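## Task

Find the yellow foam block sitting on a shelf in a storage bay and place only it on the desk. Every other object must stay on its shelf, table or counter. The robot must not tip over or finish leaning. The block has to rest on the desk by itself, not be held there by the robot. At the end, open the gripper and move the robot away.

## Robot and tools

Robot: a Hello Robot Stretch 3 with a single arm. It has a two-wheel differential base (0.33 m long, 0.34 m wide), a lift on a vertical mast, and a telescoping arm that reaches out to the robot's RIGHT side. The base cannot move sideways, so to shift the gripper forward or back you drive the base. Turns pivot about the point between the drive wheels, 0.05 m behind the front edge. With the arm retracted and the wrist folded, a turn sweeps a radius of 0.28 m. An unfolded, level gripper reaches past that circle. Cameras: head_camera and nav_camera are both aimed by head_pan_rad and head_tilt_rad. wrist_camera rides on the gripper.

Frames. Base frame: origin on the floor midway between the drive wheels, x forward, y left, z up. hand_pose is reported in this frame, at the point where the closed fingertips meet. The odometry frame is the base frame as it stood at the start of the scene. Heading is positive to the left and runs from -3.142 to 3.142.

execute_actions takes {"actions": [...]}. The actions run in order, and an empty list just returns the current state and images. Each action is {"robot": ..., "steps": n, "until": ...}. steps runs from 1 to 450 at 30 per second. {"steps": n} on its own just waits. "robot" can hold "base", "joints", "contact_limits" or a combination, and these start together. It can also hold a queue: a list of up to 8 such commands or {"pause_s": s} (s at most 15), run one after another. A queue moves on only when every motion of the previous command ends "done". {"robot": {"stop": true}} brakes everything and clears the queue. Any new command takes effect at once and discards the rest of an older queue. Joints it does not name keep their goals.
- base: exactly one key. translate_m is a relative drive in metres along the current heading, forward positive, |value| at most 1. rotate_rad is a relative turn in radians, left (CCW) positive, |value| at most 3.2. Both are offsets from where the base is when the command starts.
- joints: absolute targets, each named individually. lift_m 0 to 1.1 (arm height). arm_m 0 to 0.52 (extension). wrist_yaw_rad -1.345 to 4.42: 0 points along the arm, positive swings toward the front, 3.0 folds the wrist over the base. wrist_pitch_rad -1.57 to 0.451: 0 is level, negative tips the fingertips down. wrist_roll_rad -2.911 to 2.911: 0 has the fingers side by side. gripper_m -0.089 to 0.179: larger is wider. The real fingertip gap is smaller than this value, by 0.007 nearly closed and 0.025 wide open, and it is zero below 0.007. head_pan_rad -3.953 to 1.73: 0 faces forward, positive turns left, -1.57 looks along the arm. head_tilt_rad -1.53 to 0.419: negative looks down.
- contact_limits: {"arm_m": effort%} from 1 to 100. It sets the effort at which the arm's motion halts with contact_stop. It applies until the next arm command. Lower values are gentler.
- until: ends the action early. Use {"robot": {"status": "ended"}} to wait for all motion and queues to finish. Fields can also be compared, e.g. {"lift_m": [">", 0.3], "base_status": ["!=", "moving"]}. {"any": {"status": "ended"}} fires when the first motion ends. A call with any invalid action or out-of-range number is rejected whole.

zoom_image: {"camera": one of head_camera, nav_camera, wrist_camera, "region": [x0, y0, x1, y1]}. The region is in pixels of that camera's latest image, with origin at the top-left, and can be at most 504 by 504. It returns a closer look.

finished_scene: {"scene": n}, where n is the current scene's integer number (1 to 2). It ends that scene and cannot be undone. Its result reports success and gives the next task. Before calling it, wait until all motion has ended, because a final brake can cut motions short.

Results. base_status shows progress, e.g. translate_m +0.12 of +0.30, taken from wheel turns. joint_goals and joint_status show per-joint targets and states. States are moving, done, off_target (came to rest off goal, may still push), contact_stop (arm or lift hit something and went slack), time_out, stopped, not_commanded and torque_fault (a wrist servo is limp for 10 s and refuses goals). measured_speeds gives encoder speeds. refusals, queue (idle/running/done/dropped/stopped) and queue_left describe the queue. Lines starting refused:, dropped: or replaced: explain problems, counting from 0. robot.on_its_own appears when the robot has shifted a goal itself, when a joint is slack or off, when a motor's resting effort is abnormal (likely a load or a push), or when base_tilt has drifted 3 degrees or more. motor_effort is in % per joint, with the peak in brackets; it is noisy and biased. base_tilt gives forward/right lean in degrees. lidar_m gives 12 distances in 30-degree sectors counter-clockwise from straight ahead, at 0.17 m height, so it sees table legs and not tabletops. wrist_depth_mm and head_depth_mm are 7x7 grids of median depth.

Speed: the base is fast (0.30 m/s, 1.9 rad/s) only when stowed: lift_m under 0.30, arm_m under 0.03, wrist_yaw_rad over 2.54. Otherwise it is slow.

Gripping: close to a gripper_m below the object's width. Smaller values squeeze harder, but over-squeezing triggers a stall guard that weakens the grip. Neither the reading nor "done" proves you hold the object, so check the images. To release, open at least 0.02 beyond the contact value.

Avoid: folding or unfolding the wrist except with lift_m between 0.32 and 0.95, wrist_pitch_rad -0.4 and roll near 0. With yaw below -0.4, keep pitch at -0.5 or lower. Pushing the arm into something rigid with the gripper above about 0.45 m can tip the robot, especially after a contact_stop or with a raised limit. Do not drive while gripping or pushing something fixed, and do not snag furniture, especially when reversing. If tilted, undo in small steps, free the gripper, and lower lift_m to about 0.2. Avoid dropping, slamming or hard-pushing objects, knocking others off their surfaces, and holding wrist servos under strain. A loose object may occasionally get nudged by the world. Finish with the item resting on the desk, the gripper open and the robot backed away.

Each tool is called after "Emit:" by a JSON object that holds its "fn" and its "kwargs".

## Session

Emit:
{"fn": "execute_actions", "kwargs": {"actions": []}}

Scene clock: 0.00 s.
robot.base_odometry: x=+0.000 y=+0.000 heading=+0.000 (m, m, rad; robot's odometry frame)
robot.turned_by_wheels: +0.000 (rad since the last result)
robot.turned_by_imu: +0.000 (rad since the last result)
robot.base_tilt: forward=-0.4 right=+1.5 (deg)
robot.lidar_m: 1.10 1.12 0.80 0.74 0.75 0.84 0.83 1.03 1.02 2.19 1.80 1.21
robot.head_depth_mm: 1097 1097 1098 1100 1100 1100 1100 / 1053 1065 1059 1057 1066 1054 1094 / 1061 1059 1059 1062 1061 1062 1070 / 1054 1056 1056 1050 1057 1055 1055 / 1045 1044 1044 1044 1044 1048 1045 / 1032 1037 1041 1037 1036 1038 1036 / 1028 1028 1030 1031 1029 1028 1032
robot.base_status: not_commanded
robot.joint_positions: lift_m=+0.432 arm_m=+0.003 wrist_yaw_rad=+3.007 wrist_pitch_rad=-0.555 wrist_roll_rad=-0.020 gripper_m=+0.037 head_pan_rad=-0.019 head_tilt_rad=-0.022
robot.joint_goals: lift_m=+0.432 arm_m=+0.003 wrist_yaw_rad=+3.007 wrist_pitch_rad=-0.555 wrist_roll_rad=-0.020 gripper_m=+0.037 head_pan_rad=-0.019 head_tilt_rad=-0.022
robot.joint_status: lift_m=not_commanded arm_m=not_commanded wrist_yaw_rad=not_commanded wrist_pitch_rad=not_commanded wrist_roll_rad=not_commanded gripper_m=not_commanded head_pan_rad=not_commanded head_tilt_rad=not_commanded
robot.measured_speeds: translate_m=+0.000 rotate_rad=+0.000 lift_m=+0.000 arm_m=+0.000 wrist_yaw_rad=+0.000 wrist_pitch_rad=+0.000 wrist_roll_rad=+0.000 head_pan_rad=+0.000 head_tilt_rad=+0.000
robot: refusals=0 queue=idle queue_left=0
robot.motor_effort: left_wheel=+0 right_wheel=-1 lift_m=+18 arm_m=-1 wrist_yaw_rad=+0 wrist_pitch_rad=+7 wrist_roll_rad=+1 gripper_m=+0 head_pan_rad=-1 head_tilt_rad=+3 (%)
robot.hand_pose: x=+0.0063 y=+0.0556 z=+0.4149 quat_wxyz=(+0.238, +0.685, +0.150, +0.672) (m; robot's base frame)
robot.wrist_depth_mm: 630 - 700 726 761 807 855 / 679 713 761 797 854 903 943 / 756 776 846 878 938 - - / 798 833 845 857 851 845 858 / 706 711 - 712 720 710 703 / 603 611 - 594 627 607 609 / 537 550 - - 529 538 541
pictures: head_camera (sideways: a quarter turn clockwise sets it upright), nav_camera (sideways: a quarter turn counterclockwise sets it upright), wrist_camera
Images, in order (width x height): head_camera 896x504, nav_camera 672x504, wrist_camera 644x364.

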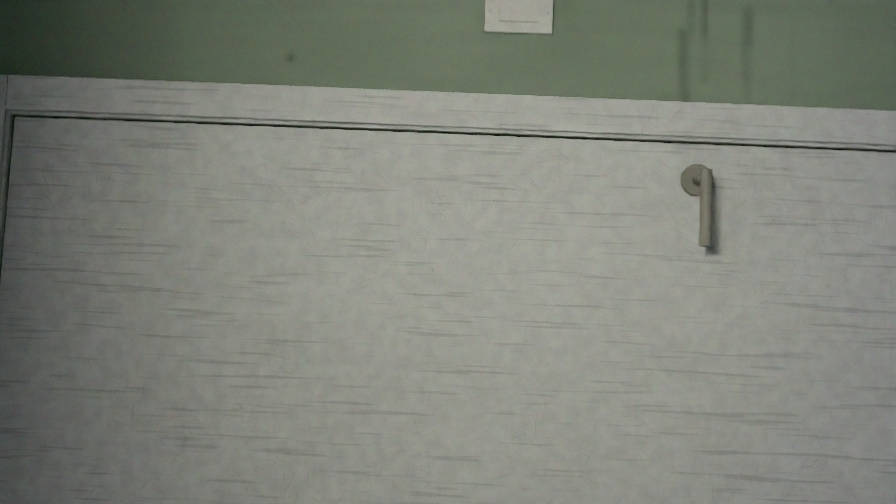

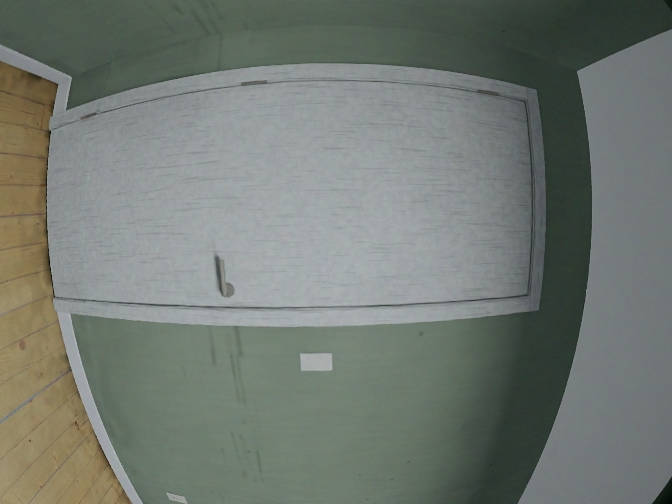

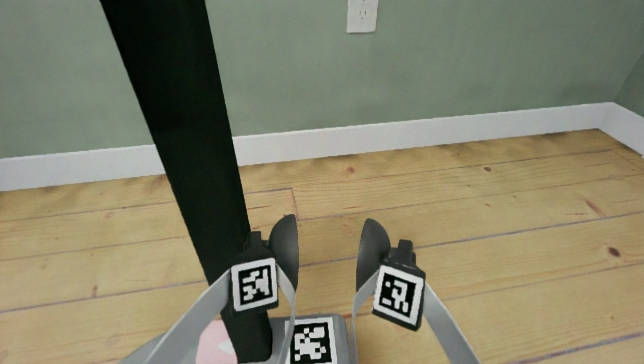

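Emit:
{"fn": "execute_actions", "kwargs": {"actions": [{"robot":{"joints":{"head_pan_rad":-1.6,"head_tilt_rad":-0.6,"lift_m":0.25}},"steps":450,"until":{"robot":{"status":"ended"}}}]}}

Emit:
{"fn": "execute_actions", "kwargs": {"actions": [{"robot":{"joints":{"head_pan_rad":-2.8}},"steps":450,"until":{"robot":{"status":"ended"}}}]}}

Scene clock: 7.40 s.
robot.base_odometry: x=+0.000 y=+0.000 heading=+0.000 (m, m, rad; robot's odometry frame)
robot.turned_by_wheels: +0.000 (rad since the last result)
robot.turned_by_imu: -0.001 (rad since the last result)
robot.base_tilt: forward=-0.4 right=+1.5 (deg)
robot.lidar_m: 1.10 1.12 0.80 0.74 0.75 0.84 0.83 1.03 1.02 2.19 1.79 1.21
robot.head_depth_mm: 1971 1982 2147 2302 1854 1509 1255 / 3497 3797 3258 2417 1841 1495 1251 / 3474 3814 3546 2403 1837 1488 1247 / 3443 3666 3476 2401 1833 1499 1248 / 3435 3716 3423 2387 1838 1479 1251 / 3355 3705 3232 2356 1834 1482 1249 / 3367 2607 2860 2373 1825 1479 1243
robot.base_status: not_commanded
robot.joint_positions: lift_m=+0.250 arm_m=+0.003 wrist_yaw_rad=+3.007 wrist_pitch_rad=-0.555 wrist_roll_rad=-0.020 gripper_m=+0.037 head_pan_rad=-1.593 head_tilt_rad=-0.592
robot.joint_goals: lift_m=+0.250 arm_m=+0.003 wrist_yaw_rad=+3.007 wrist_pitch_rad=-0.555 wrist_roll_rad=-0.020 gripper_m=+0.037 head_pan_rad=-1.600 head_tilt_rad=-0.600
robot.joint_status: lift_m=done arm_m=not_commanded wrist_yaw_rad=not_commanded wrist_pitch_rad=not_commanded wrist_roll_rad=not_commanded gripper_m=not_commanded head_pan_rad=done head_tilt_rad=done
robot.measured_speeds: translate_m=+0.000 rotate_rad=+0.000 lift_m=+0.000 arm_m=+0.000 wrist_yaw_rad=+0.000 wrist_pitch_rad=+0.000 wrist_roll_rad=+0.000 head_pan_rad=+0.000 head_tilt_rad=+0.000
robot: refusals=0 queue=done queue_left=0
robot.motor_effort: left_wheel=-1(1) right_wheel=-1(1) lift_m=+17(19) arm_m=-1(1) wrist_yaw_rad=+0(0) wrist_pitch_rad=+7(8) wrist_roll_rad=+0(0) gripper_m=+0(0) head_pan_rad=-4(49) head_tilt_rad=-3(32) (%)
robot.hand_pose: x=+0.0063 y=+0.0556 z=+0.2333 quat_wxyz=(+0.238, +0.685, +0.150, +0.672) (m; robot's base frame)
robot.wrist_depth_mm: 631 - 692 728 759 805 850 / 689 713 760 794 824 865 890 / 705 705 713 704 715 711 710 / 567 567 576 570 571 574 573 / 476 504 - 514 487 482 483 / - - - - 424 409 411 / - - - - 353 364 363
pictures: head_camera (sideways: a quarter turn clockwise sets it upright), nav_camera (sideways: a quarter turn counterclockwise sets it upright), wrist_camera
Images, in order (width x height): head_camera 896x504, nav_camera 672x504, wrist_camera 644x364.

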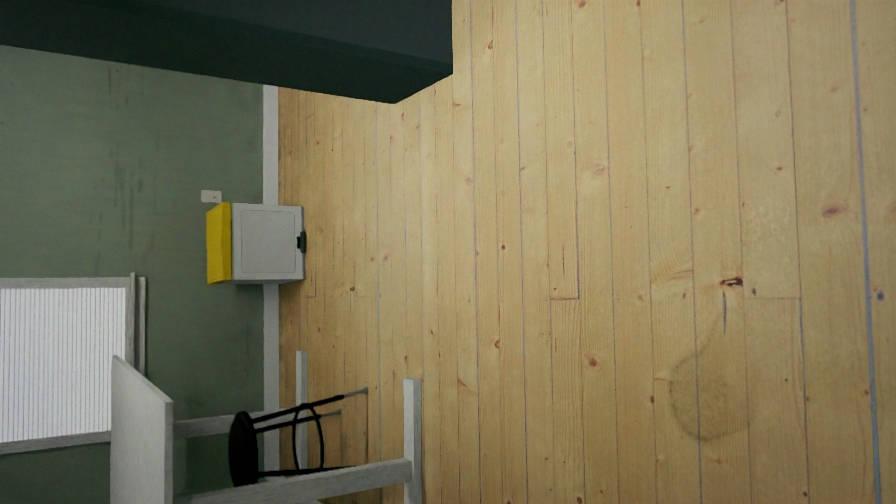

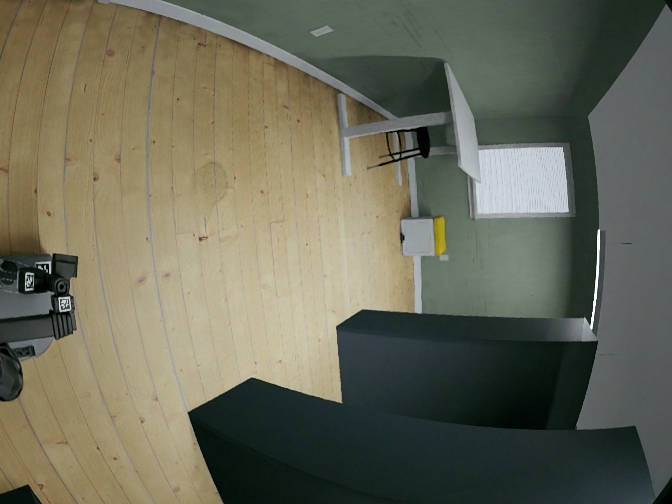

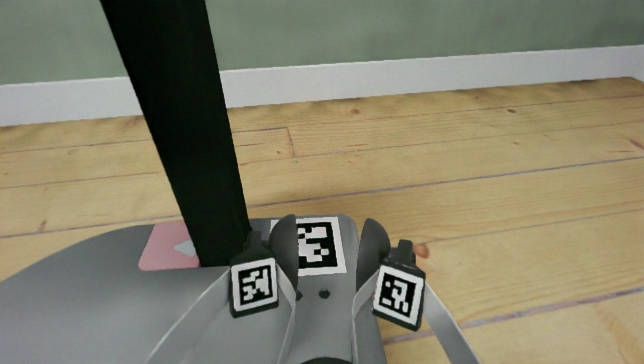

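Scene clock: 8.57 s.
robot.base_odometry: x=+0.000 y=+0.000 heading=+0.000 (m, m, rad; robot's odometry frame)
robot.turned_by_wheels: +0.000 (rad since the last result)
robot.turned_by_imu: +0.000 (rad since the last result)
robot.base_tilt: forward=-0.4 right=+1.5 (deg)
robot.lidar_m: 1.10 1.12 0.80 0.74 0.75 0.84 0.83 1.03 1.02 2.19 1.80 1.21
robot.head_depth_mm: 2161 2363 2567 2419 1855 1497 1256 / 2225 2421 2712 2407 1860 1499 1252 / 2237 2482 2802 2400 1850 1497 1256 / 1757 1943 2174 2246 1842 1483 1259 / 1357 1472 1612 1761 1765 1491 1253 / 1116 1185 1270 1361 1467 1453 1250 / 933 991 1044 1127 1259 1406 1244
robot.base_status: not_commanded
robot.joint_positions: lift_m=+0.250 arm_m=+0.003 wrist_yaw_rad=+3.007 wrist_pitch_rad=-0.555 wrist_roll_rad=-0.020 gripper_m=+0.037 head_pan_rad=-2.793 head_tilt_rad=-0.593
robot.joint_goals: lift_m=+0.250 arm_m=+0.003 wrist_yaw_rad=+3.007 wrist_pitch_rad=-0.555 wrist_roll_rad=-0.020 gripper_m=+0.037 head_pan_rad=-2.800 head_tilt_rad=-0.600
robot.joint_status: lift_m=done arm_m=not_commanded wrist_yaw_rad=not_commanded wrist_pitch_rad=not_commanded wrist_roll_rad=not_commanded gripper_m=not_commanded head_pan_rad=done head_tilt_rad=done
robot.measured_speeds: translate_m=+0.000 rotate_rad=+0.000 lift_m=+0.000 arm_m=+0.000 wrist_yaw_rad=+0.000 wrist_pitch_rad=+0.000 wrist_roll_rad=+0.000 head_pan_rad=+0.000 head_tilt_rad=+0.000
robot: refusals=0 queue=done queue_left=0
robot.motor_effort: left_wheel=+0(0) right_wheel=-1(0) lift_m=+17(16) arm_m=-1(1) wrist_yaw_rad=+0(0) wrist_pitch_rad=+8(8) wrist_roll_rad=+0(0) gripper_m=+0(0) head_pan_rad=-4(48) head_tilt_rad=-2(3) (%)
robot.hand_pose: x=+0.0063 y=+0.0556 z=+0.2333 quat_wxyz=(+0.238, +0.685, +0.150, +0.672) (m; robot's base frame)
robot.wrist_depth_mm: 630 - 697 724 760 803 859 / 681 709 759 791 832 864 891 / 712 709 712 712 723 705 731 / 567 563 571 572 569 568 577 / 481 507 - 514 488 481 481 / - - - - 422 412 413 / - - - - 355 362 360
pictures: head_camera (sideways: a quarter turn clockwise sets it upright), nav_camera (sideways: a quarter turn counterclockwise sets it upright), wrist_camera
Images, in order (width x height): head_camera 896x504, nav_camera 672x504, wrist_camera 644x364.

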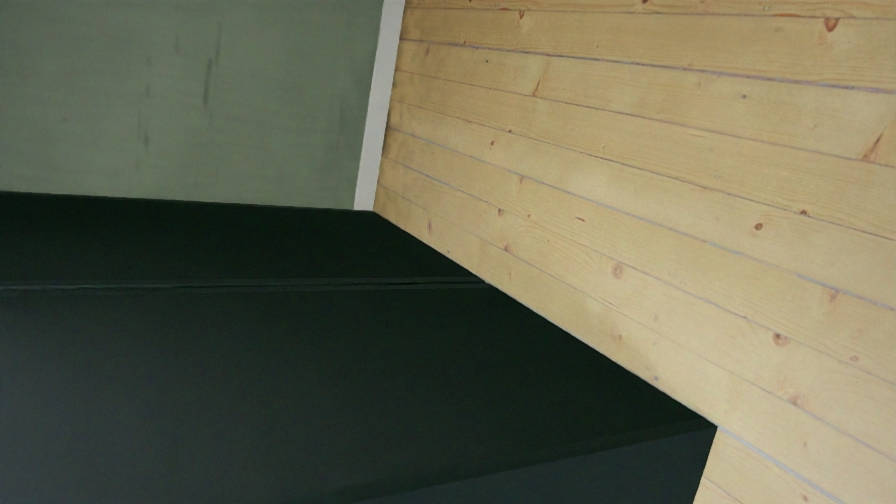

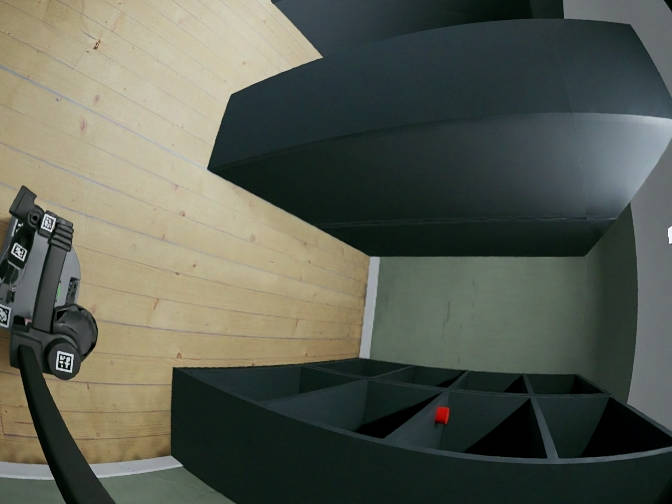

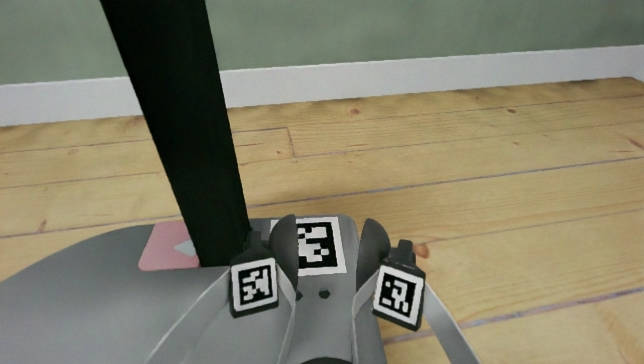

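Emit:
{"fn": "execute_actions", "kwargs": {"actions": [{"robot":[{"base":{"rotate_rad":-1.54},"joints":{"head_pan_rad":-2.1,"head_tilt_rad":-0.35}},{"base":{"translate_m":0.4}}],"steps":450,"until":{"robot":{"status":"ended"}}}]}}

Emit:
{"fn": "execute_actions", "kwargs": {"actions": [{"robot":[{"base":{"translate_m":1.0}},{"base":{"translate_m":0.2}}],"steps":450,"until":{"robot":{"status":"ended"}}}]}}

Scene clock: 31.77 s.
robot.base_odometry: x=+0.012 y=-0.400 heading=-1.540 (m, m, rad; robot's odometry frame)
robot.turned_by_wheels: -1.540 (rad since the last result)
robot.turned_by_imu: -1.543 (rad since the last result)
robot.base_tilt: forward=-0.5 right=+1.5 (deg)
robot.lidar_m: 3.14 1.74 1.21 1.12 1.15 1.21 1.14 1.15 1.01 1.24 0.80 1.01
robot.head_depth_mm: 875 942 1020 1114 1221 1366 1443 / 860 908 961 1028 1120 1227 1358 / 1637 1647 1737 1820 1433 1587 1355 / 1608 1684 1797 1928 1673 1763 1476 / 1528 1629 1709 1849 1977 1821 1469 / 2267 2433 2553 2644 2438 1849 1461 / 2216 2332 2482 2639 2489 1849 1465
robot.base_status: done (translate_m +0.4000 of +0.4000)
robot.joint_positions: lift_m=+0.250 arm_m=+0.003 wrist_yaw_rad=+3.007 wrist_pitch_rad=-0.555 wrist_roll_rad=-0.020 gripper_m=+0.037 head_pan_rad=-2.107 head_tilt_rad=-0.359
robot.joint_goals: lift_m=+0.250 arm_m=+0.003 wrist_yaw_rad=+3.007 wrist_pitch_rad=-0.555 wrist_roll_rad=-0.020 gripper_m=+0.037 head_pan_rad=-2.100 head_tilt_rad=-0.350
robot.joint_status: lift_m=done arm_m=not_commanded wrist_yaw_rad=not_commanded wrist_pitch_rad=not_commanded wrist_roll_rad=not_commanded gripper_m=not_commanded head_pan_rad=done head_tilt_rad=done
robot.measured_speeds: translate_m=+0.000 rotate_rad=+0.000 lift_m=+0.000 arm_m=+0.000 wrist_yaw_rad=+0.000 wrist_pitch_rad=+0.000 wrist_roll_rad=+0.000 head_pan_rad=+0.000 head_tilt_rad=+0.000
robot: refusals=0 queue=done queue_left=0
robot.motor_effort: left_wheel=+1(9) right_wheel=-3(7) lift_m=+17(17) arm_m=-1(1) wrist_yaw_rad=+0(0) wrist_pitch_rad=+8(7) wrist_roll_rad=+0(0) gripper_m=+0(0) head_pan_rad=+4(44) head_tilt_rad=+4(26) (%)
robot.hand_pose: x=+0.0063 y=+0.0555 z=+0.2332 quat_wxyz=(+0.238, +0.685, +0.150, +0.672) (m; robot's base frame)
robot.wrist_depth_mm: 947 - - - - - - / 947 927 939 950 947 946 959 / 711 700 704 707 711 711 718 / 567 568 574 570 575 570 572 / 480 510 - 516 488 481 482 / - - - - 424 411 414 / - - - - 356 362 362
pictures: head_camera (sideways: a quarter turn clockwise sets it upright), nav_camera (sideways: a quarter turn counterclockwise sets it upright), wrist_camera
Images, in order (width x height): head_camera 896x504, nav_camera 672x504, wrist_camera 644x364.

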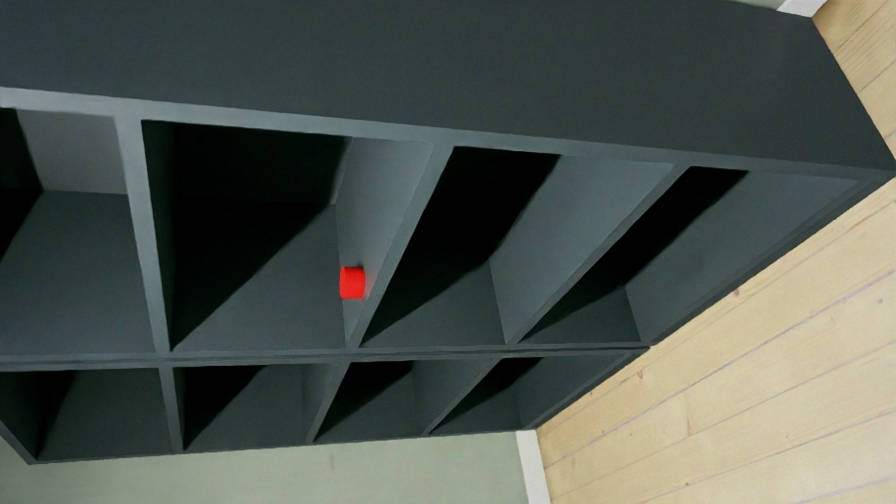

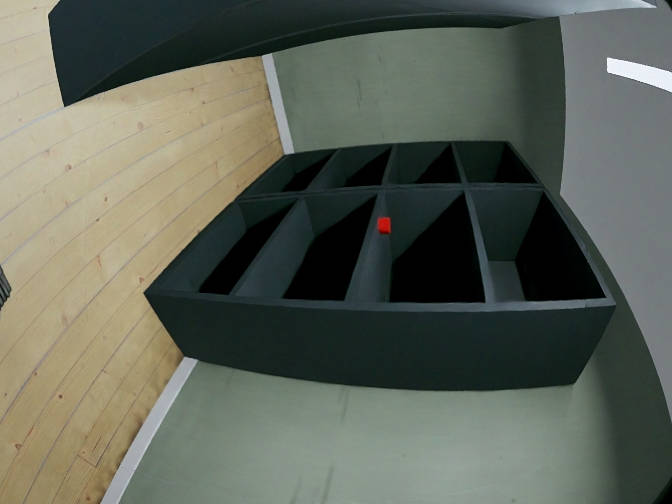

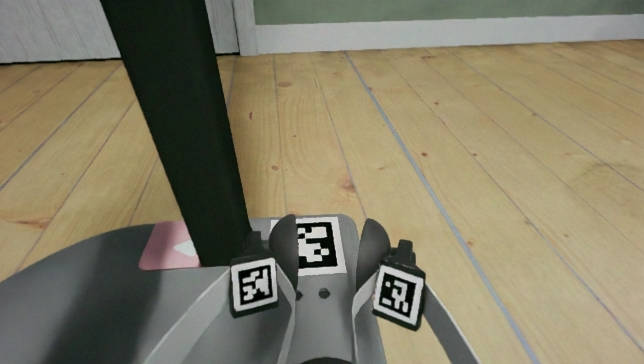

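Scene clock: 39.10 s.
robot.base_odometry: x=+0.049 y=-1.599 heading=-1.540 (m, m, rad; robot's odometry frame)
robot.turned_by_wheels: +0.000 (rad since the last result)
robot.turned_by_imu: -0.002 (rad since the last result)
robot.base_tilt: forward=-0.5 right=+1.5 (deg)
robot.lidar_m: 1.96 1.36 1.05 1.22 1.25 1.63 2.33 1.04 0.84 1.63 0.81 0.92
robot.head_depth_mm: 788 848 919 1000 1099 1226 1369 / 737 789 849 921 1001 1103 1223 / 719 757 804 862 925 1007 1110 / 1513 1602 1687 1143 1510 1193 1350 / 1458 1555 1606 1728 1572 1692 1424 / 1394 1468 1559 1683 1819 1817 1469 / 2123 2244 2348 2468 2475 1849 1461
robot.base_status: done (translate_m +0.2000 of +0.2000)
robot.joint_positions: lift_m=+0.250 arm_m=+0.003 wrist_yaw_rad=+3.007 wrist_pitch_rad=-0.556 wrist_roll_rad=-0.020 gripper_m=+0.037 head_pan_rad=-2.107 head_tilt_rad=-0.359
robot.joint_goals: lift_m=+0.250 arm_m=+0.003 wrist_yaw_rad=+3.007 wrist_pitch_rad=-0.556 wrist_roll_rad=-0.020 gripper_m=+0.037 head_pan_rad=-2.100 head_tilt_rad=-0.350
robot.joint_status: lift_m=done arm_m=not_commanded wrist_yaw_rad=not_commanded wrist_pitch_rad=not_commanded wrist_roll_rad=not_commanded gripper_m=not_commanded head_pan_rad=done head_tilt_rad=done
robot.measured_speeds: translate_m=+0.000 rotate_rad=+0.000 lift_m=+0.000 arm_m=+0.000 wrist_yaw_rad=+0.000 wrist_pitch_rad=+0.000 wrist_roll_rad=+0.000 head_pan_rad=+0.000 head_tilt_rad=+0.000
robot: refusals=0 queue=done queue_left=0
robot.motor_effort: left_wheel=+2(8) right_wheel=-3(5) lift_m=+17(17) arm_m=-1(1) wrist_yaw_rad=+0(0) wrist_pitch_rad=+8(8) wrist_roll_rad=+0(0) gripper_m=+0(0) head_pan_rad=+3(4) head_tilt_rad=+5(3) (%)
robot.hand_pose: x=+0.0063 y=+0.0555 z=+0.2332 quat_wxyz=(+0.238, +0.685, +0.150, +0.672) (m; robot's base frame)
robot.wrist_depth_mm: - - - - - - - / 911 923 952 940 927 880 931 / 708 708 704 716 715 715 685 / 566 568 568 570 575 574 570 / 478 507 - 509 490 483 483 / - - - - 423 410 415 / - - - - 353 362 364
pictures: head_camera (sideways: a quarter turn clockwise sets it upright), nav_camera (sideways: a quarter turn counterclockwise sets it upright), wrist_camera
Images, in order (width x height): head_camera 896x504, nav_camera 672x504, wrist_camera 644x364.

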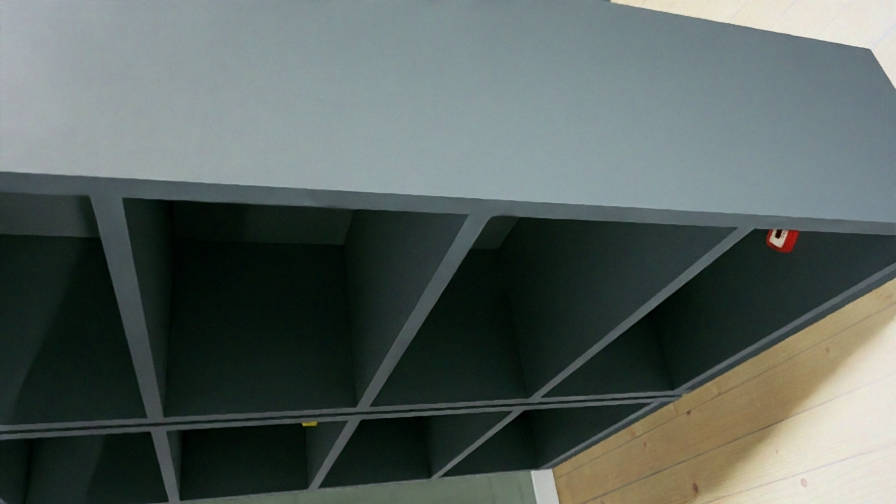

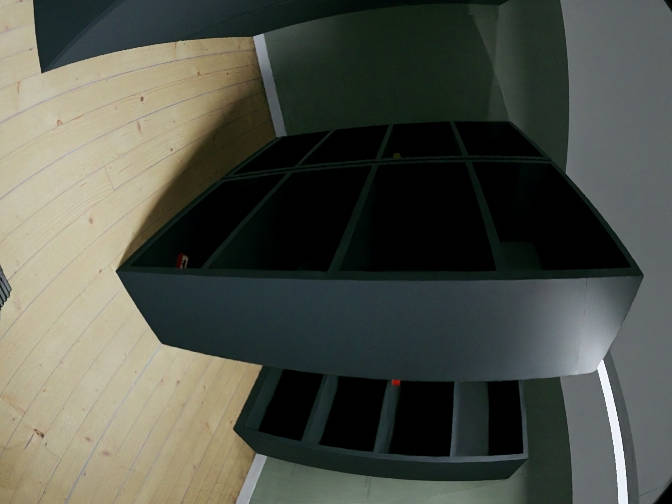

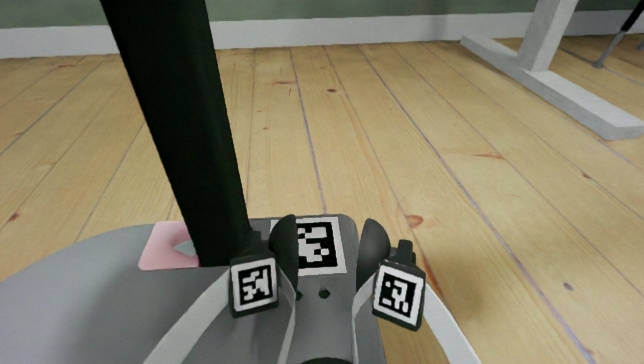

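Emit:
{"fn": "execute_actions", "kwargs": {"actions": [{"robot":[{"base":{"translate_m":0.1},"joints":{"head_pan_rad":0,"head_tilt_rad":-0.8}},{"base":{"rotate_rad":-1.57}},{"base":{"translate_m":0.5}}],"steps":450,"until":{"robot":{"status":"ended"}}}]}}

Scene clock: 57.77 s.
robot.base_odometry: x=-0.447 y=-1.715 heading=-3.110 (m, m, rad; robot's odometry frame)
robot.turned_by_wheels: -1.570 (rad since the last result)
robot.turned_by_imu: -1.574 (rad since the last result)
robot.base_tilt: forward=-0.5 right=+1.5 (deg)
robot.lidar_m: 1.64 0.52 0.39 0.60 1.93 1.42 1.72 1.77 2.31 0.86 0.60 1.20
robot.head_depth_mm: 1717 1902 2097 1786 1538 1319 1148 / 1749 1992 2212 1848 1531 1308 1146 / 1764 1990 2216 1856 1536 1320 1148 / 1773 2002 2239 1842 1538 1313 1145 / 1764 2001 2190 1839 1537 1312 1147 / 1441 1468 1480 1515 1478 1304 1146 / 996 1009 1014 1025 1036 1045 1051
robot.base_status: done (translate_m +0.5000 of +0.5000)
robot.joint_positions: lift_m=+0.250 arm_m=+0.003 wrist_yaw_rad=+3.007 wrist_pitch_rad=-0.556 wrist_roll_rad=-0.020 gripper_m=+0.037 head_pan_rad=-0.007 head_tilt_rad=-0.791
robot.joint_goals: lift_m=+0.250 arm_m=+0.003 wrist_yaw_rad=+3.007 wrist_pitch_rad=-0.556 wrist_roll_rad=-0.020 gripper_m=+0.037 head_pan_rad=+0.000 head_tilt_rad=-0.800
robot.joint_status: lift_m=done arm_m=not_commanded wrist_yaw_rad=not_commanded wrist_pitch_rad=not_commanded wrist_roll_rad=not_commanded gripper_m=not_commanded head_pan_rad=done head_tilt_rad=done
robot.measured_speeds: translate_m=+0.000 rotate_rad=+0.000 lift_m=+0.000 arm_m=+0.000 wrist_yaw_rad=+0.000 wrist_pitch_rad=+0.000 wrist_roll_rad=+0.000 head_pan_rad=+0.000 head_tilt_rad=+0.000
robot: refusals=0 queue=done queue_left=0
robot.motor_effort: left_wheel=+1(9) right_wheel=-3(7) lift_m=+17(17) arm_m=-1(1) wrist_yaw_rad=+0(0) wrist_pitch_rad=+8(8) wrist_roll_rad=+0(0) gripper_m=-1(1) head_pan_rad=+4(47) head_tilt_rad=-3(32) (%)
robot.hand_pose: x=+0.0063 y=+0.0555 z=+0.2332 quat_wxyz=(+0.238, +0.685, +0.150, +0.672) (m; robot's base frame)
robot.wrist_depth_mm: - - - - 434 389 403 / 932 919 923 945 446 432 451 / 708 711 703 709 493 487 509 / 564 571 569 565 531 540 552 / 474 504 - 512 490 479 482 / - - - - 423 411 415 / - - - - 353 362 361
pictures: head_camera (sideways: a quarter turn clockwise sets it upright), nav_camera (sideways: a quarter turn counterclockwise sets it upright), wrist_camera
Images, in order (width x height): head_camera 896x504, nav_camera 672x504, wrist_camera 644x364.

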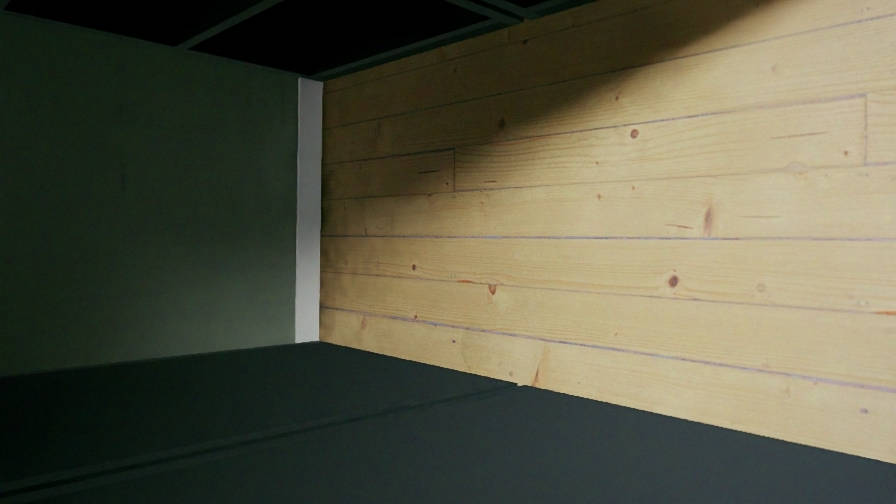

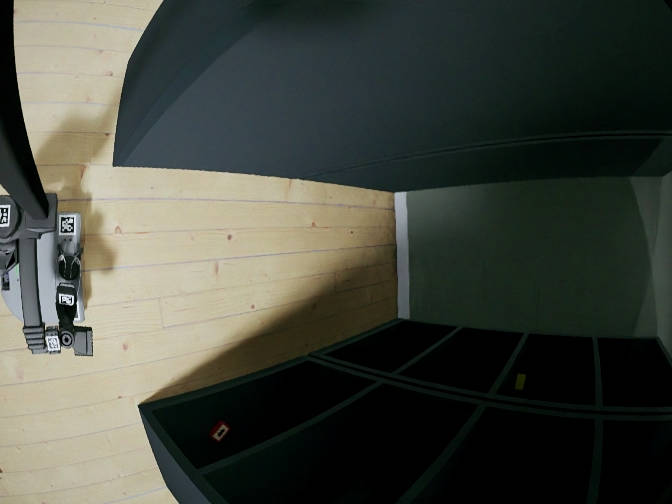

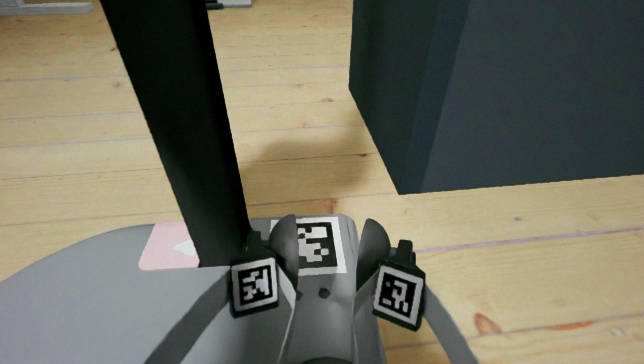

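Emit:
{"fn": "execute_actions", "kwargs": {"actions": [{"robot":[{"base":{"translate_m":1.0},"joints":{"head_pan_rad":-1.57,"head_tilt_rad":-0.7}},{"joints":{"lift_m":0.85,"wrist_pitch_rad":-0.4}},{"joints":{"wrist_yaw_rad":0,"gripper_m":0.15}},{"joints":{"wrist_pitch_rad":0}}],"steps":450,"until":{"robot":{"status":"ended"}}}]}}

Scene clock: 83.03 s.
robot.base_odometry: x=-1.447 y=-1.747 heading=-3.110 (m, m, rad; robot's odometry frame)
robot.turned_by_wheels: +0.000 (rad since the last result)
robot.turned_by_imu: -0.003 (rad since the last result)
robot.base_tilt: forward=-0.5 right=+1.5 (deg)
robot.lidar_m: 1.05 0.59 0.42 0.40 0.41 0.54 2.37 0.94 1.02 0.52 0.54 1.11
robot.head_depth_mm: 800 863 631 1127 960 861 - / 801 865 629 1132 969 869 - / 803 862 626 1134 1011 - - / 794 862 627 1121 967 1106 1160 / 426 480 537 633 746 924 1138 / 432 482 540 628 912 1239 1162 / 428 805 622 1153 960 1239 1160
robot.base_status: done (translate_m +1.0000 of +1.0000)
robot.joint_positions: lift_m=+0.850 arm_m=+0.003 wrist_yaw_rad=+0.002 wrist_pitch_rad=-0.023 wrist_roll_rad=-0.020 gripper_m=+0.150 head_pan_rad=-1.563 head_tilt_rad=-0.705
robot.joint_goals: lift_m=+0.850 arm_m=+0.003 wrist_yaw_rad=+0.000 wrist_pitch_rad=+0.000 wrist_roll_rad=-0.020 gripper_m=+0.150 head_pan_rad=-1.570 head_tilt_rad=-0.700
robot.joint_status: lift_m=done arm_m=not_commanded wrist_yaw_rad=done wrist_pitch_rad=done wrist_roll_rad=not_commanded gripper_m=done head_pan_rad=done head_tilt_rad=done
robot.measured_speeds: translate_m=+0.000 rotate_rad=+0.000 lift_m=+0.000 arm_m=+0.000 wrist_yaw_rad=+0.000 wrist_pitch_rad=+0.000 wrist_roll_rad=+0.000 head_pan_rad=+0.000 head_tilt_rad=+0.000
robot: refusals=0 queue=done queue_left=0
robot.motor_effort: left_wheel=+1(9) right_wheel=-4(7) lift_m=+21(21) arm_m=-1(1) wrist_yaw_rad=-1(1) wrist_pitch_rad=+14(15) wrist_roll_rad=+1(1) gripper_m=+0(82) head_pan_rad=-3(50) head_tilt_rad=+3(13) (%)
robot.hand_pose: x=-0.0209 y=-0.4033 z=+0.9585 quat_wxyz=(+0.714, +0.009, -0.700, -0.008) (m; robot's base frame)
robot.wrist_depth_mm: 666 260 330 676 675 675 678 / 676 265 340 691 689 693 692 / 704 272 348 700 713 702 708 / 278 279 278 278 281 282 282 / 740 285 362 761 753 747 743 / 754 - 369 769 759 - 776 / 704 303 381 758 759 739 743
pictures: head_camera (sideways: a quarter turn clockwise sets it upright), nav_camera (sideways: a quarter turn counterclockwise sets it upright), wrist_camera
Images, in order (width x height): head_camera 896x504, nav_camera 672x504, wrist_camera 644x364.

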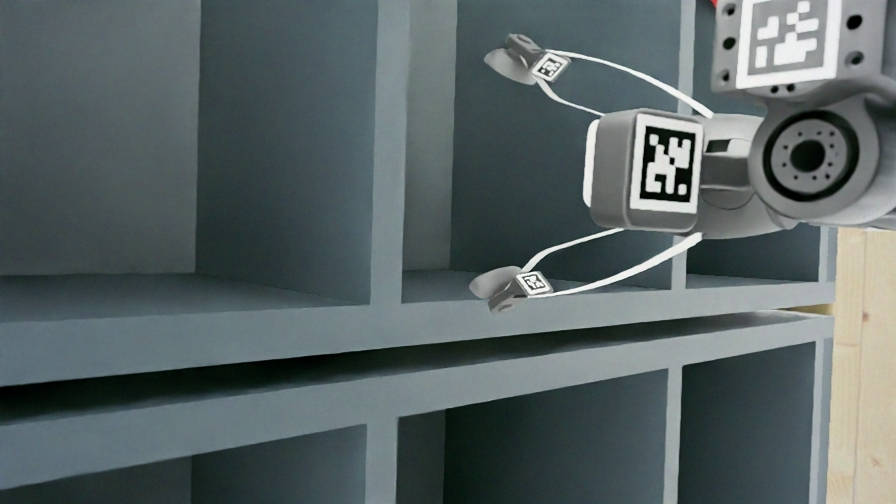

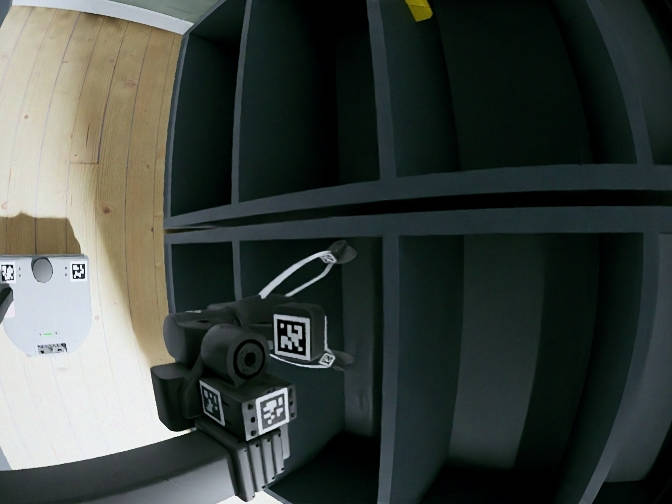

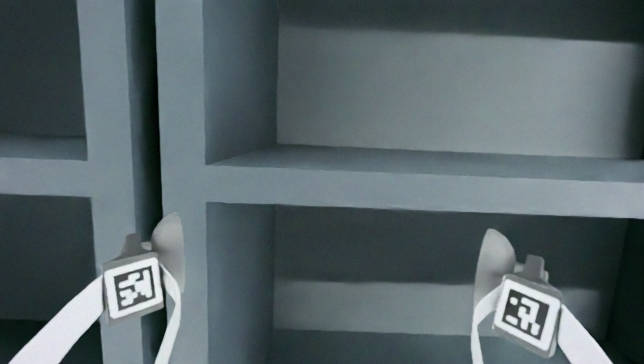

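Emit:
{"fn": "execute_actions", "kwargs": {"actions": [{"robot":{"base":{"translate_m":0.6},"joints":{"lift_m":0.93}},"steps":450,"until":{"robot":{"status":"ended"}}}]}}

Scene clock: 95.50 s.
robot.base_odometry: x=-2.046 y=-1.766 heading=-3.110 (m, m, rad; robot's odometry frame)
robot.turned_by_wheels: +0.000 (rad since the last result)
robot.turned_by_imu: -0.002 (rad since the last result)
robot.base_tilt: forward=-0.4 right=+1.5 (deg)
robot.lidar_m: 0.46 0.47 0.45 0.42 0.44 0.57 1.41 1.41 0.66 0.95 0.64 0.48
robot.head_depth_mm: 774 835 631 1091 1030 - - / 775 839 629 1120 - - - / 779 845 626 835 - - - / 782 847 625 1123 970 870 1137 / 784 849 624 1119 962 1210 1136 / 788 853 624 1116 968 1204 1142 / 791 854 622 1074 963 1049 1140
robot.base_status: done (translate_m +0.6000 of +0.6000)
robot.joint_positions: lift_m=+0.930 arm_m=+0.003 wrist_yaw_rad=+0.002 wrist_pitch_rad=-0.022 wrist_roll_rad=-0.020 gripper_m=+0.150 head_pan_rad=-1.563 head_tilt_rad=-0.705
robot.joint_goals: lift_m=+0.930 arm_m=+0.003 wrist_yaw_rad=+0.000 wrist_pitch_rad=+0.000 wrist_roll_rad=-0.020 gripper_m=+0.150 head_pan_rad=-1.570 head_tilt_rad=-0.700
robot.joint_status: lift_m=done arm_m=not_commanded wrist_yaw_rad=done wrist_pitch_rad=done wrist_roll_rad=not_commanded gripper_m=done head_pan_rad=done head_tilt_rad=done
robot.measured_speeds: translate_m=+0.000 rotate_rad=+0.000 lift_m=+0.000 arm_m=+0.000 wrist_yaw_rad=+0.000 wrist_pitch_rad=+0.000 wrist_roll_rad=+0.000 head_pan_rad=+0.000 head_tilt_rad=+0.000
robot: refusals=0 queue=done queue_left=0
robot.motor_effort: left_wheel=+1(7) right_wheel=-4(3) lift_m=+21(21) arm_m=-1(1) wrist_yaw_rad=-1(1) wrist_pitch_rad=+13(14) wrist_roll_rad=+0(0) gripper_m=+0(0) head_pan_rad=-4(4) head_tilt_rad=+2(3) (%)
robot.hand_pose: x=-0.0210 y=-0.4033 z=+1.0389 quat_wxyz=(+0.714, +0.009, -0.700, -0.007) (m; robot's base frame)
robot.wrist_depth_mm: 509 641 643 646 652 643 455 / 518 658 658 662 671 657 455 / 512 675 684 689 683 673 454 / 506 619 571 691 690 618 446 / 324 362 345 357 371 393 393 / 263 - 264 265 265 - 267 / 498 746 754 743 758 686 409
pictures: head_camera (sideways: a quarter turn clockwise sets it upright), nav_camera (sideways: a quarter turn counterclockwise sets it upright), wrist_camera
Images, in order (width x height): head_camera 896x504, nav_camera 672x504, wrist_camera 644x364.

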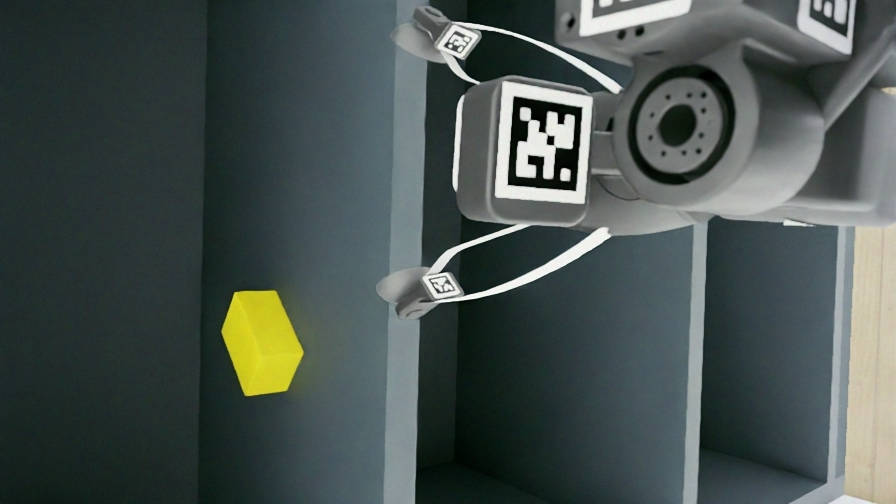

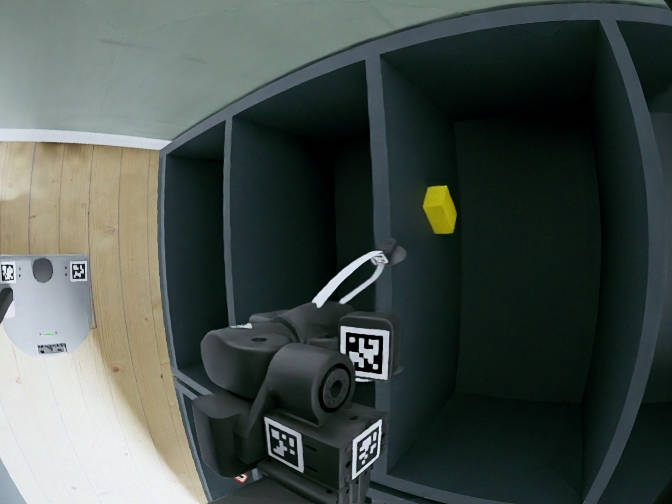

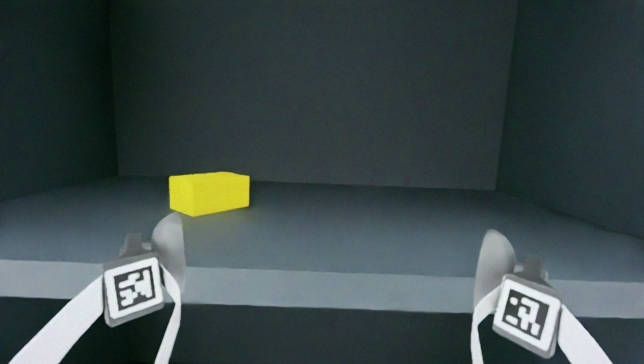

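Emit:
{"fn": "execute_actions", "kwargs": {"actions": [{"robot":{"base":{"translate_m":0.03},"joints":{"arm_m":0.18,"wrist_yaw_rad":0.55,"gripper_m":0.179,"wrist_roll_rad":0.03,"wrist_pitch_rad":-0.1}},"steps":450,"until":{"robot":{"status":"ended"}}}]}}

Scene clock: 107.43 s.
robot.base_odometry: x=-2.076 y=-1.767 heading=-3.110 (m, m, rad; robot's odometry frame)
robot.turned_by_wheels: +0.000 (rad since the last result)
robot.turned_by_imu: -0.001 (rad since the last result)
robot.base_tilt: forward=-0.5 right=+1.5 (deg)
robot.lidar_m: 0.43 0.44 0.45 0.43 0.44 0.58 1.42 0.73 0.68 0.94 0.62 0.45
robot.head_depth_mm: 774 837 - - 970 876 1141 / 776 838 690 - 970 868 1143 / 779 845 690 - 953 871 1139 / 779 847 689 - 969 874 1139 / 784 848 625 1132 970 869 1135 / 786 851 654 1123 965 1210 1135 / 789 853 622 995 952 966 1116
robot.base_status: done (translate_m +0.0300 of +0.0300)
robot.joint_positions: lift_m=+0.930 arm_m=+0.180 wrist_yaw_rad=+0.549 wrist_pitch_rad=-0.115 wrist_roll_rad=+0.026 gripper_m=+0.179 head_pan_rad=-1.563 head_tilt_rad=-0.705
robot.joint_goals: lift_m=+0.930 arm_m=+0.180 wrist_yaw_rad=+0.550 wrist_pitch_rad=-0.100 wrist_roll_rad=+0.030 gripper_m=+0.179 head_pan_rad=-1.570 head_tilt_rad=-0.700
robot.joint_status: lift_m=done arm_m=done wrist_yaw_rad=done wrist_pitch_rad=done wrist_roll_rad=done gripper_m=done head_pan_rad=done head_tilt_rad=done
robot.measured_speeds: translate_m=+0.000 rotate_rad=+0.000 lift_m=+0.000 arm_m=+0.000 wrist_yaw_rad=+0.000 wrist_pitch_rad=+0.000 wrist_roll_rad=+0.000 head_pan_rad=+0.000 head_tilt_rad=+0.000
robot: refusals=0 queue=done queue_left=0
robot.motor_effort: left_wheel=+1(5) right_wheel=-2(6) lift_m=+21(21) arm_m=+3(2) wrist_yaw_rad=+1(2) wrist_pitch_rad=+9(14) wrist_roll_rad=+2(2) gripper_m=+0(83) head_pan_rad=-3(4) head_tilt_rad=+3(2) (%)
robot.hand_pose: x=+0.1099 y=-0.5395 z=+1.0152 quat_wxyz=(+0.682, +0.233, -0.677, +0.149) (m; robot's base frame)
robot.wrist_depth_mm: 290 346 451 552 484 425 381 / 293 355 463 575 501 437 391 / 299 362 477 593 514 456 400 / 303 355 419 374 264 406 391 / 259 279 257 255 252 252 249 / 241 176 185 184 183 182 180 / 319 172 146 143 143 139 -
pictures: head_camera (sideways: a quarter turn clockwise sets it upright), nav_camera (sideways: a quarter turn counterclockwise sets it upright), wrist_camera
Images, in order (width x height): head_camera 896x504, nav_camera 672x504, wrist_camera 644x364.

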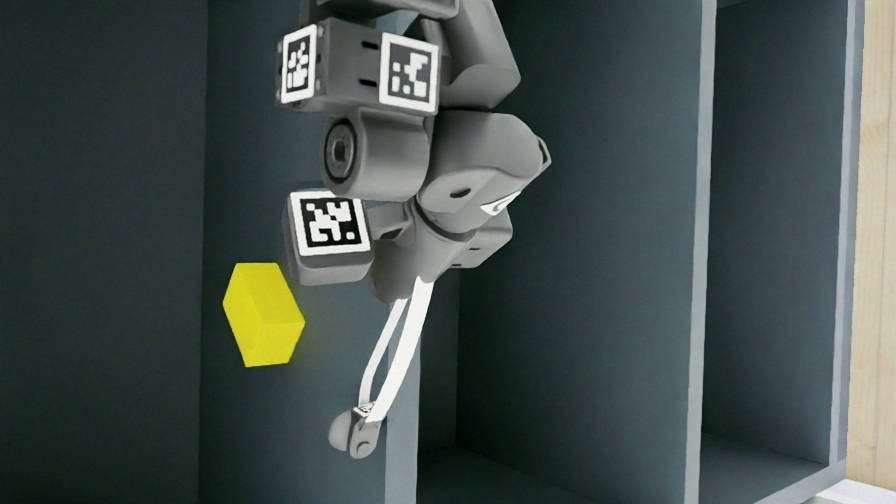

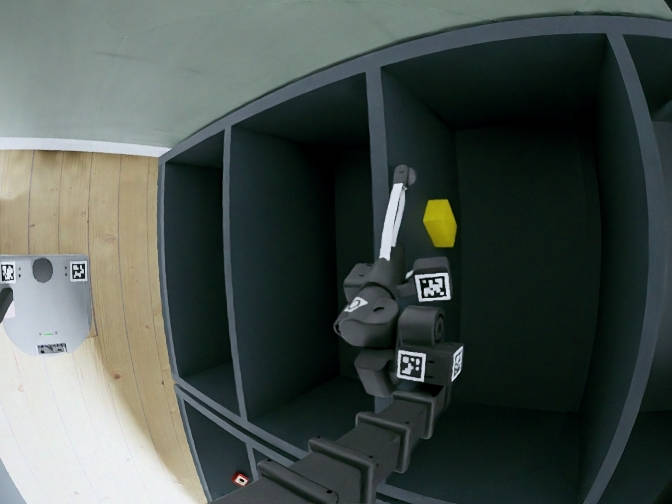

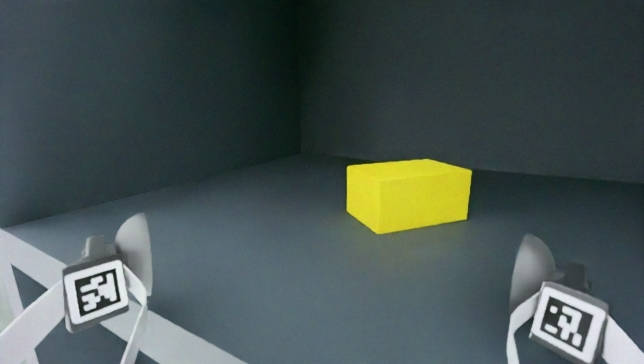

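Emit:
{"fn": "execute_actions", "kwargs": {"actions": [{"robot":[{"joints":{"arm_m":0.09,"wrist_yaw_rad":-0.39,"wrist_roll_rad":-0.06}},{"base":{"translate_m":0.2}},{"joints":{"arm_m":0.17}}],"steps":450,"until":{"robot":{"status":"ended"}}}]}}

Scene clock: 125.07 s.
robot.base_odometry: x=-2.276 y=-1.773 heading=-3.110 (m, m, rad; robot's odometry frame)
robot.turned_by_wheels: +0.000 (rad since the last result)
robot.turned_by_imu: -0.002 (rad since the last result)
robot.base_tilt: forward=-0.4 right=+1.5 (deg)
robot.lidar_m: 0.23 0.23 0.31 0.44 0.45 0.59 1.45 0.82 0.90 0.85 0.34 0.24
robot.head_depth_mm: 764 826 696 - 942 875 1137 / 768 830 630 - 914 870 1137 / 770 834 652 - 942 871 1142 / 773 835 625 1084 966 870 1137 / 777 839 623 1084 967 869 1127 / 671 687 598 661 737 827 992 / 470 478 506 566 638 659 670
robot.base_status: done (translate_m +0.2000 of +0.2000)
robot.joint_positions: lift_m=+0.930 arm_m=+0.170 wrist_yaw_rad=-0.389 wrist_pitch_rad=-0.115 wrist_roll_rad=-0.056 gripper_m=+0.179 head_pan_rad=-1.563 head_tilt_rad=-0.705
robot.joint_goals: lift_m=+0.930 arm_m=+0.170 wrist_yaw_rad=-0.390 wrist_pitch_rad=-0.100 wrist_roll_rad=-0.060 gripper_m=+0.179 head_pan_rad=-1.570 head_tilt_rad=-0.700
robot.joint_status: lift_m=done arm_m=done wrist_yaw_rad=done wrist_pitch_rad=done wrist_roll_rad=done gripper_m=done head_pan_rad=done head_tilt_rad=done
robot.measured_speeds: translate_m=+0.000 rotate_rad=+0.000 lift_m=+0.000 arm_m=+0.000 wrist_yaw_rad=+0.000 wrist_pitch_rad=+0.000 wrist_roll_rad=+0.000 head_pan_rad=+0.000 head_tilt_rad=+0.000
robot: refusals=0 queue=done queue_left=0
robot.motor_effort: left_wheel=+1(6) right_wheel=-3(4) lift_m=+21(21) arm_m=+3(4) wrist_yaw_rad=-1(1) wrist_pitch_rad=+9(9) wrist_roll_rad=-1(1) gripper_m=+0(0) head_pan_rad=-4(4) head_tilt_rad=+1(2) (%)
robot.hand_pose: x=-0.1169 y=-0.5476 z=+1.0151 quat_wxyz=(+0.704, -0.091, -0.681, -0.179) (m; robot's base frame)
robot.wrist_depth_mm: 393 430 468 517 577 613 477 / 408 442 483 538 614 621 485 / 419 454 503 564 635 616 483 / 337 324 247 412 452 499 464 / 223 244 234 255 267 288 300 / - 165 177 184 191 197 210 / 128 135 140 144 148 153 -
pictures: head_camera (sideways: a quarter turn clockwise sets it upright), nav_camera (sideways: a quarter turn counterclockwise sets it upright), wrist_camera
Images, in order (width x height): head_camera 896x504, nav_camera 672x504, wrist_camera 644x364.

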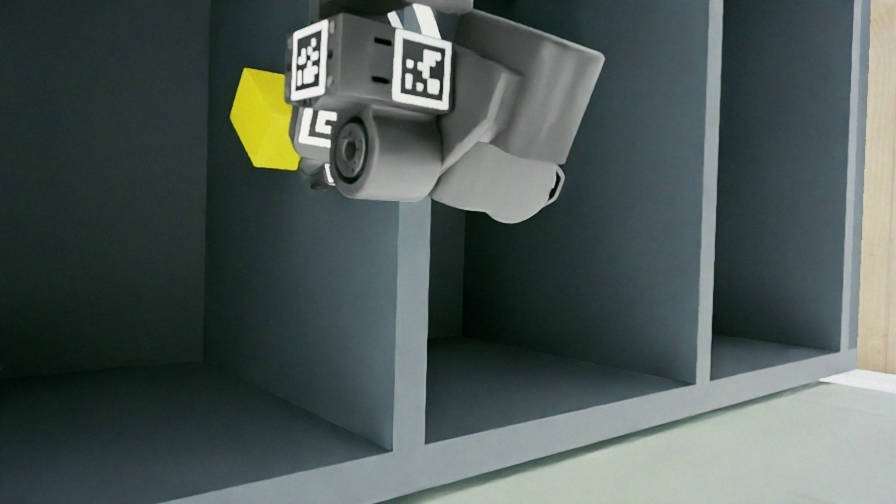

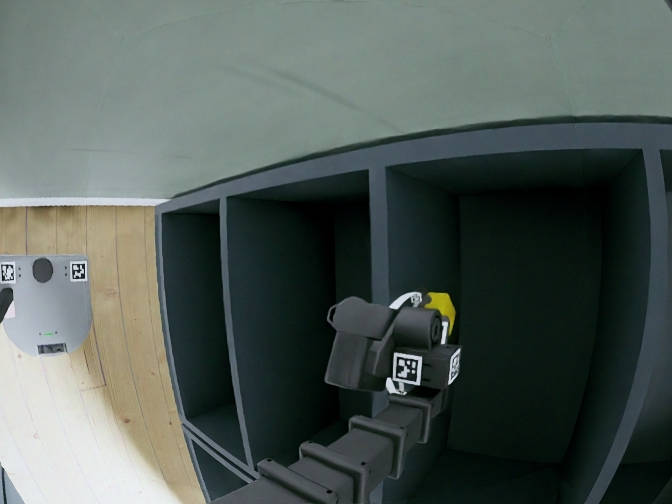

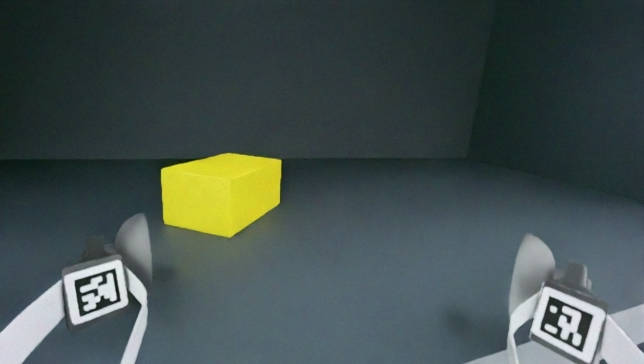

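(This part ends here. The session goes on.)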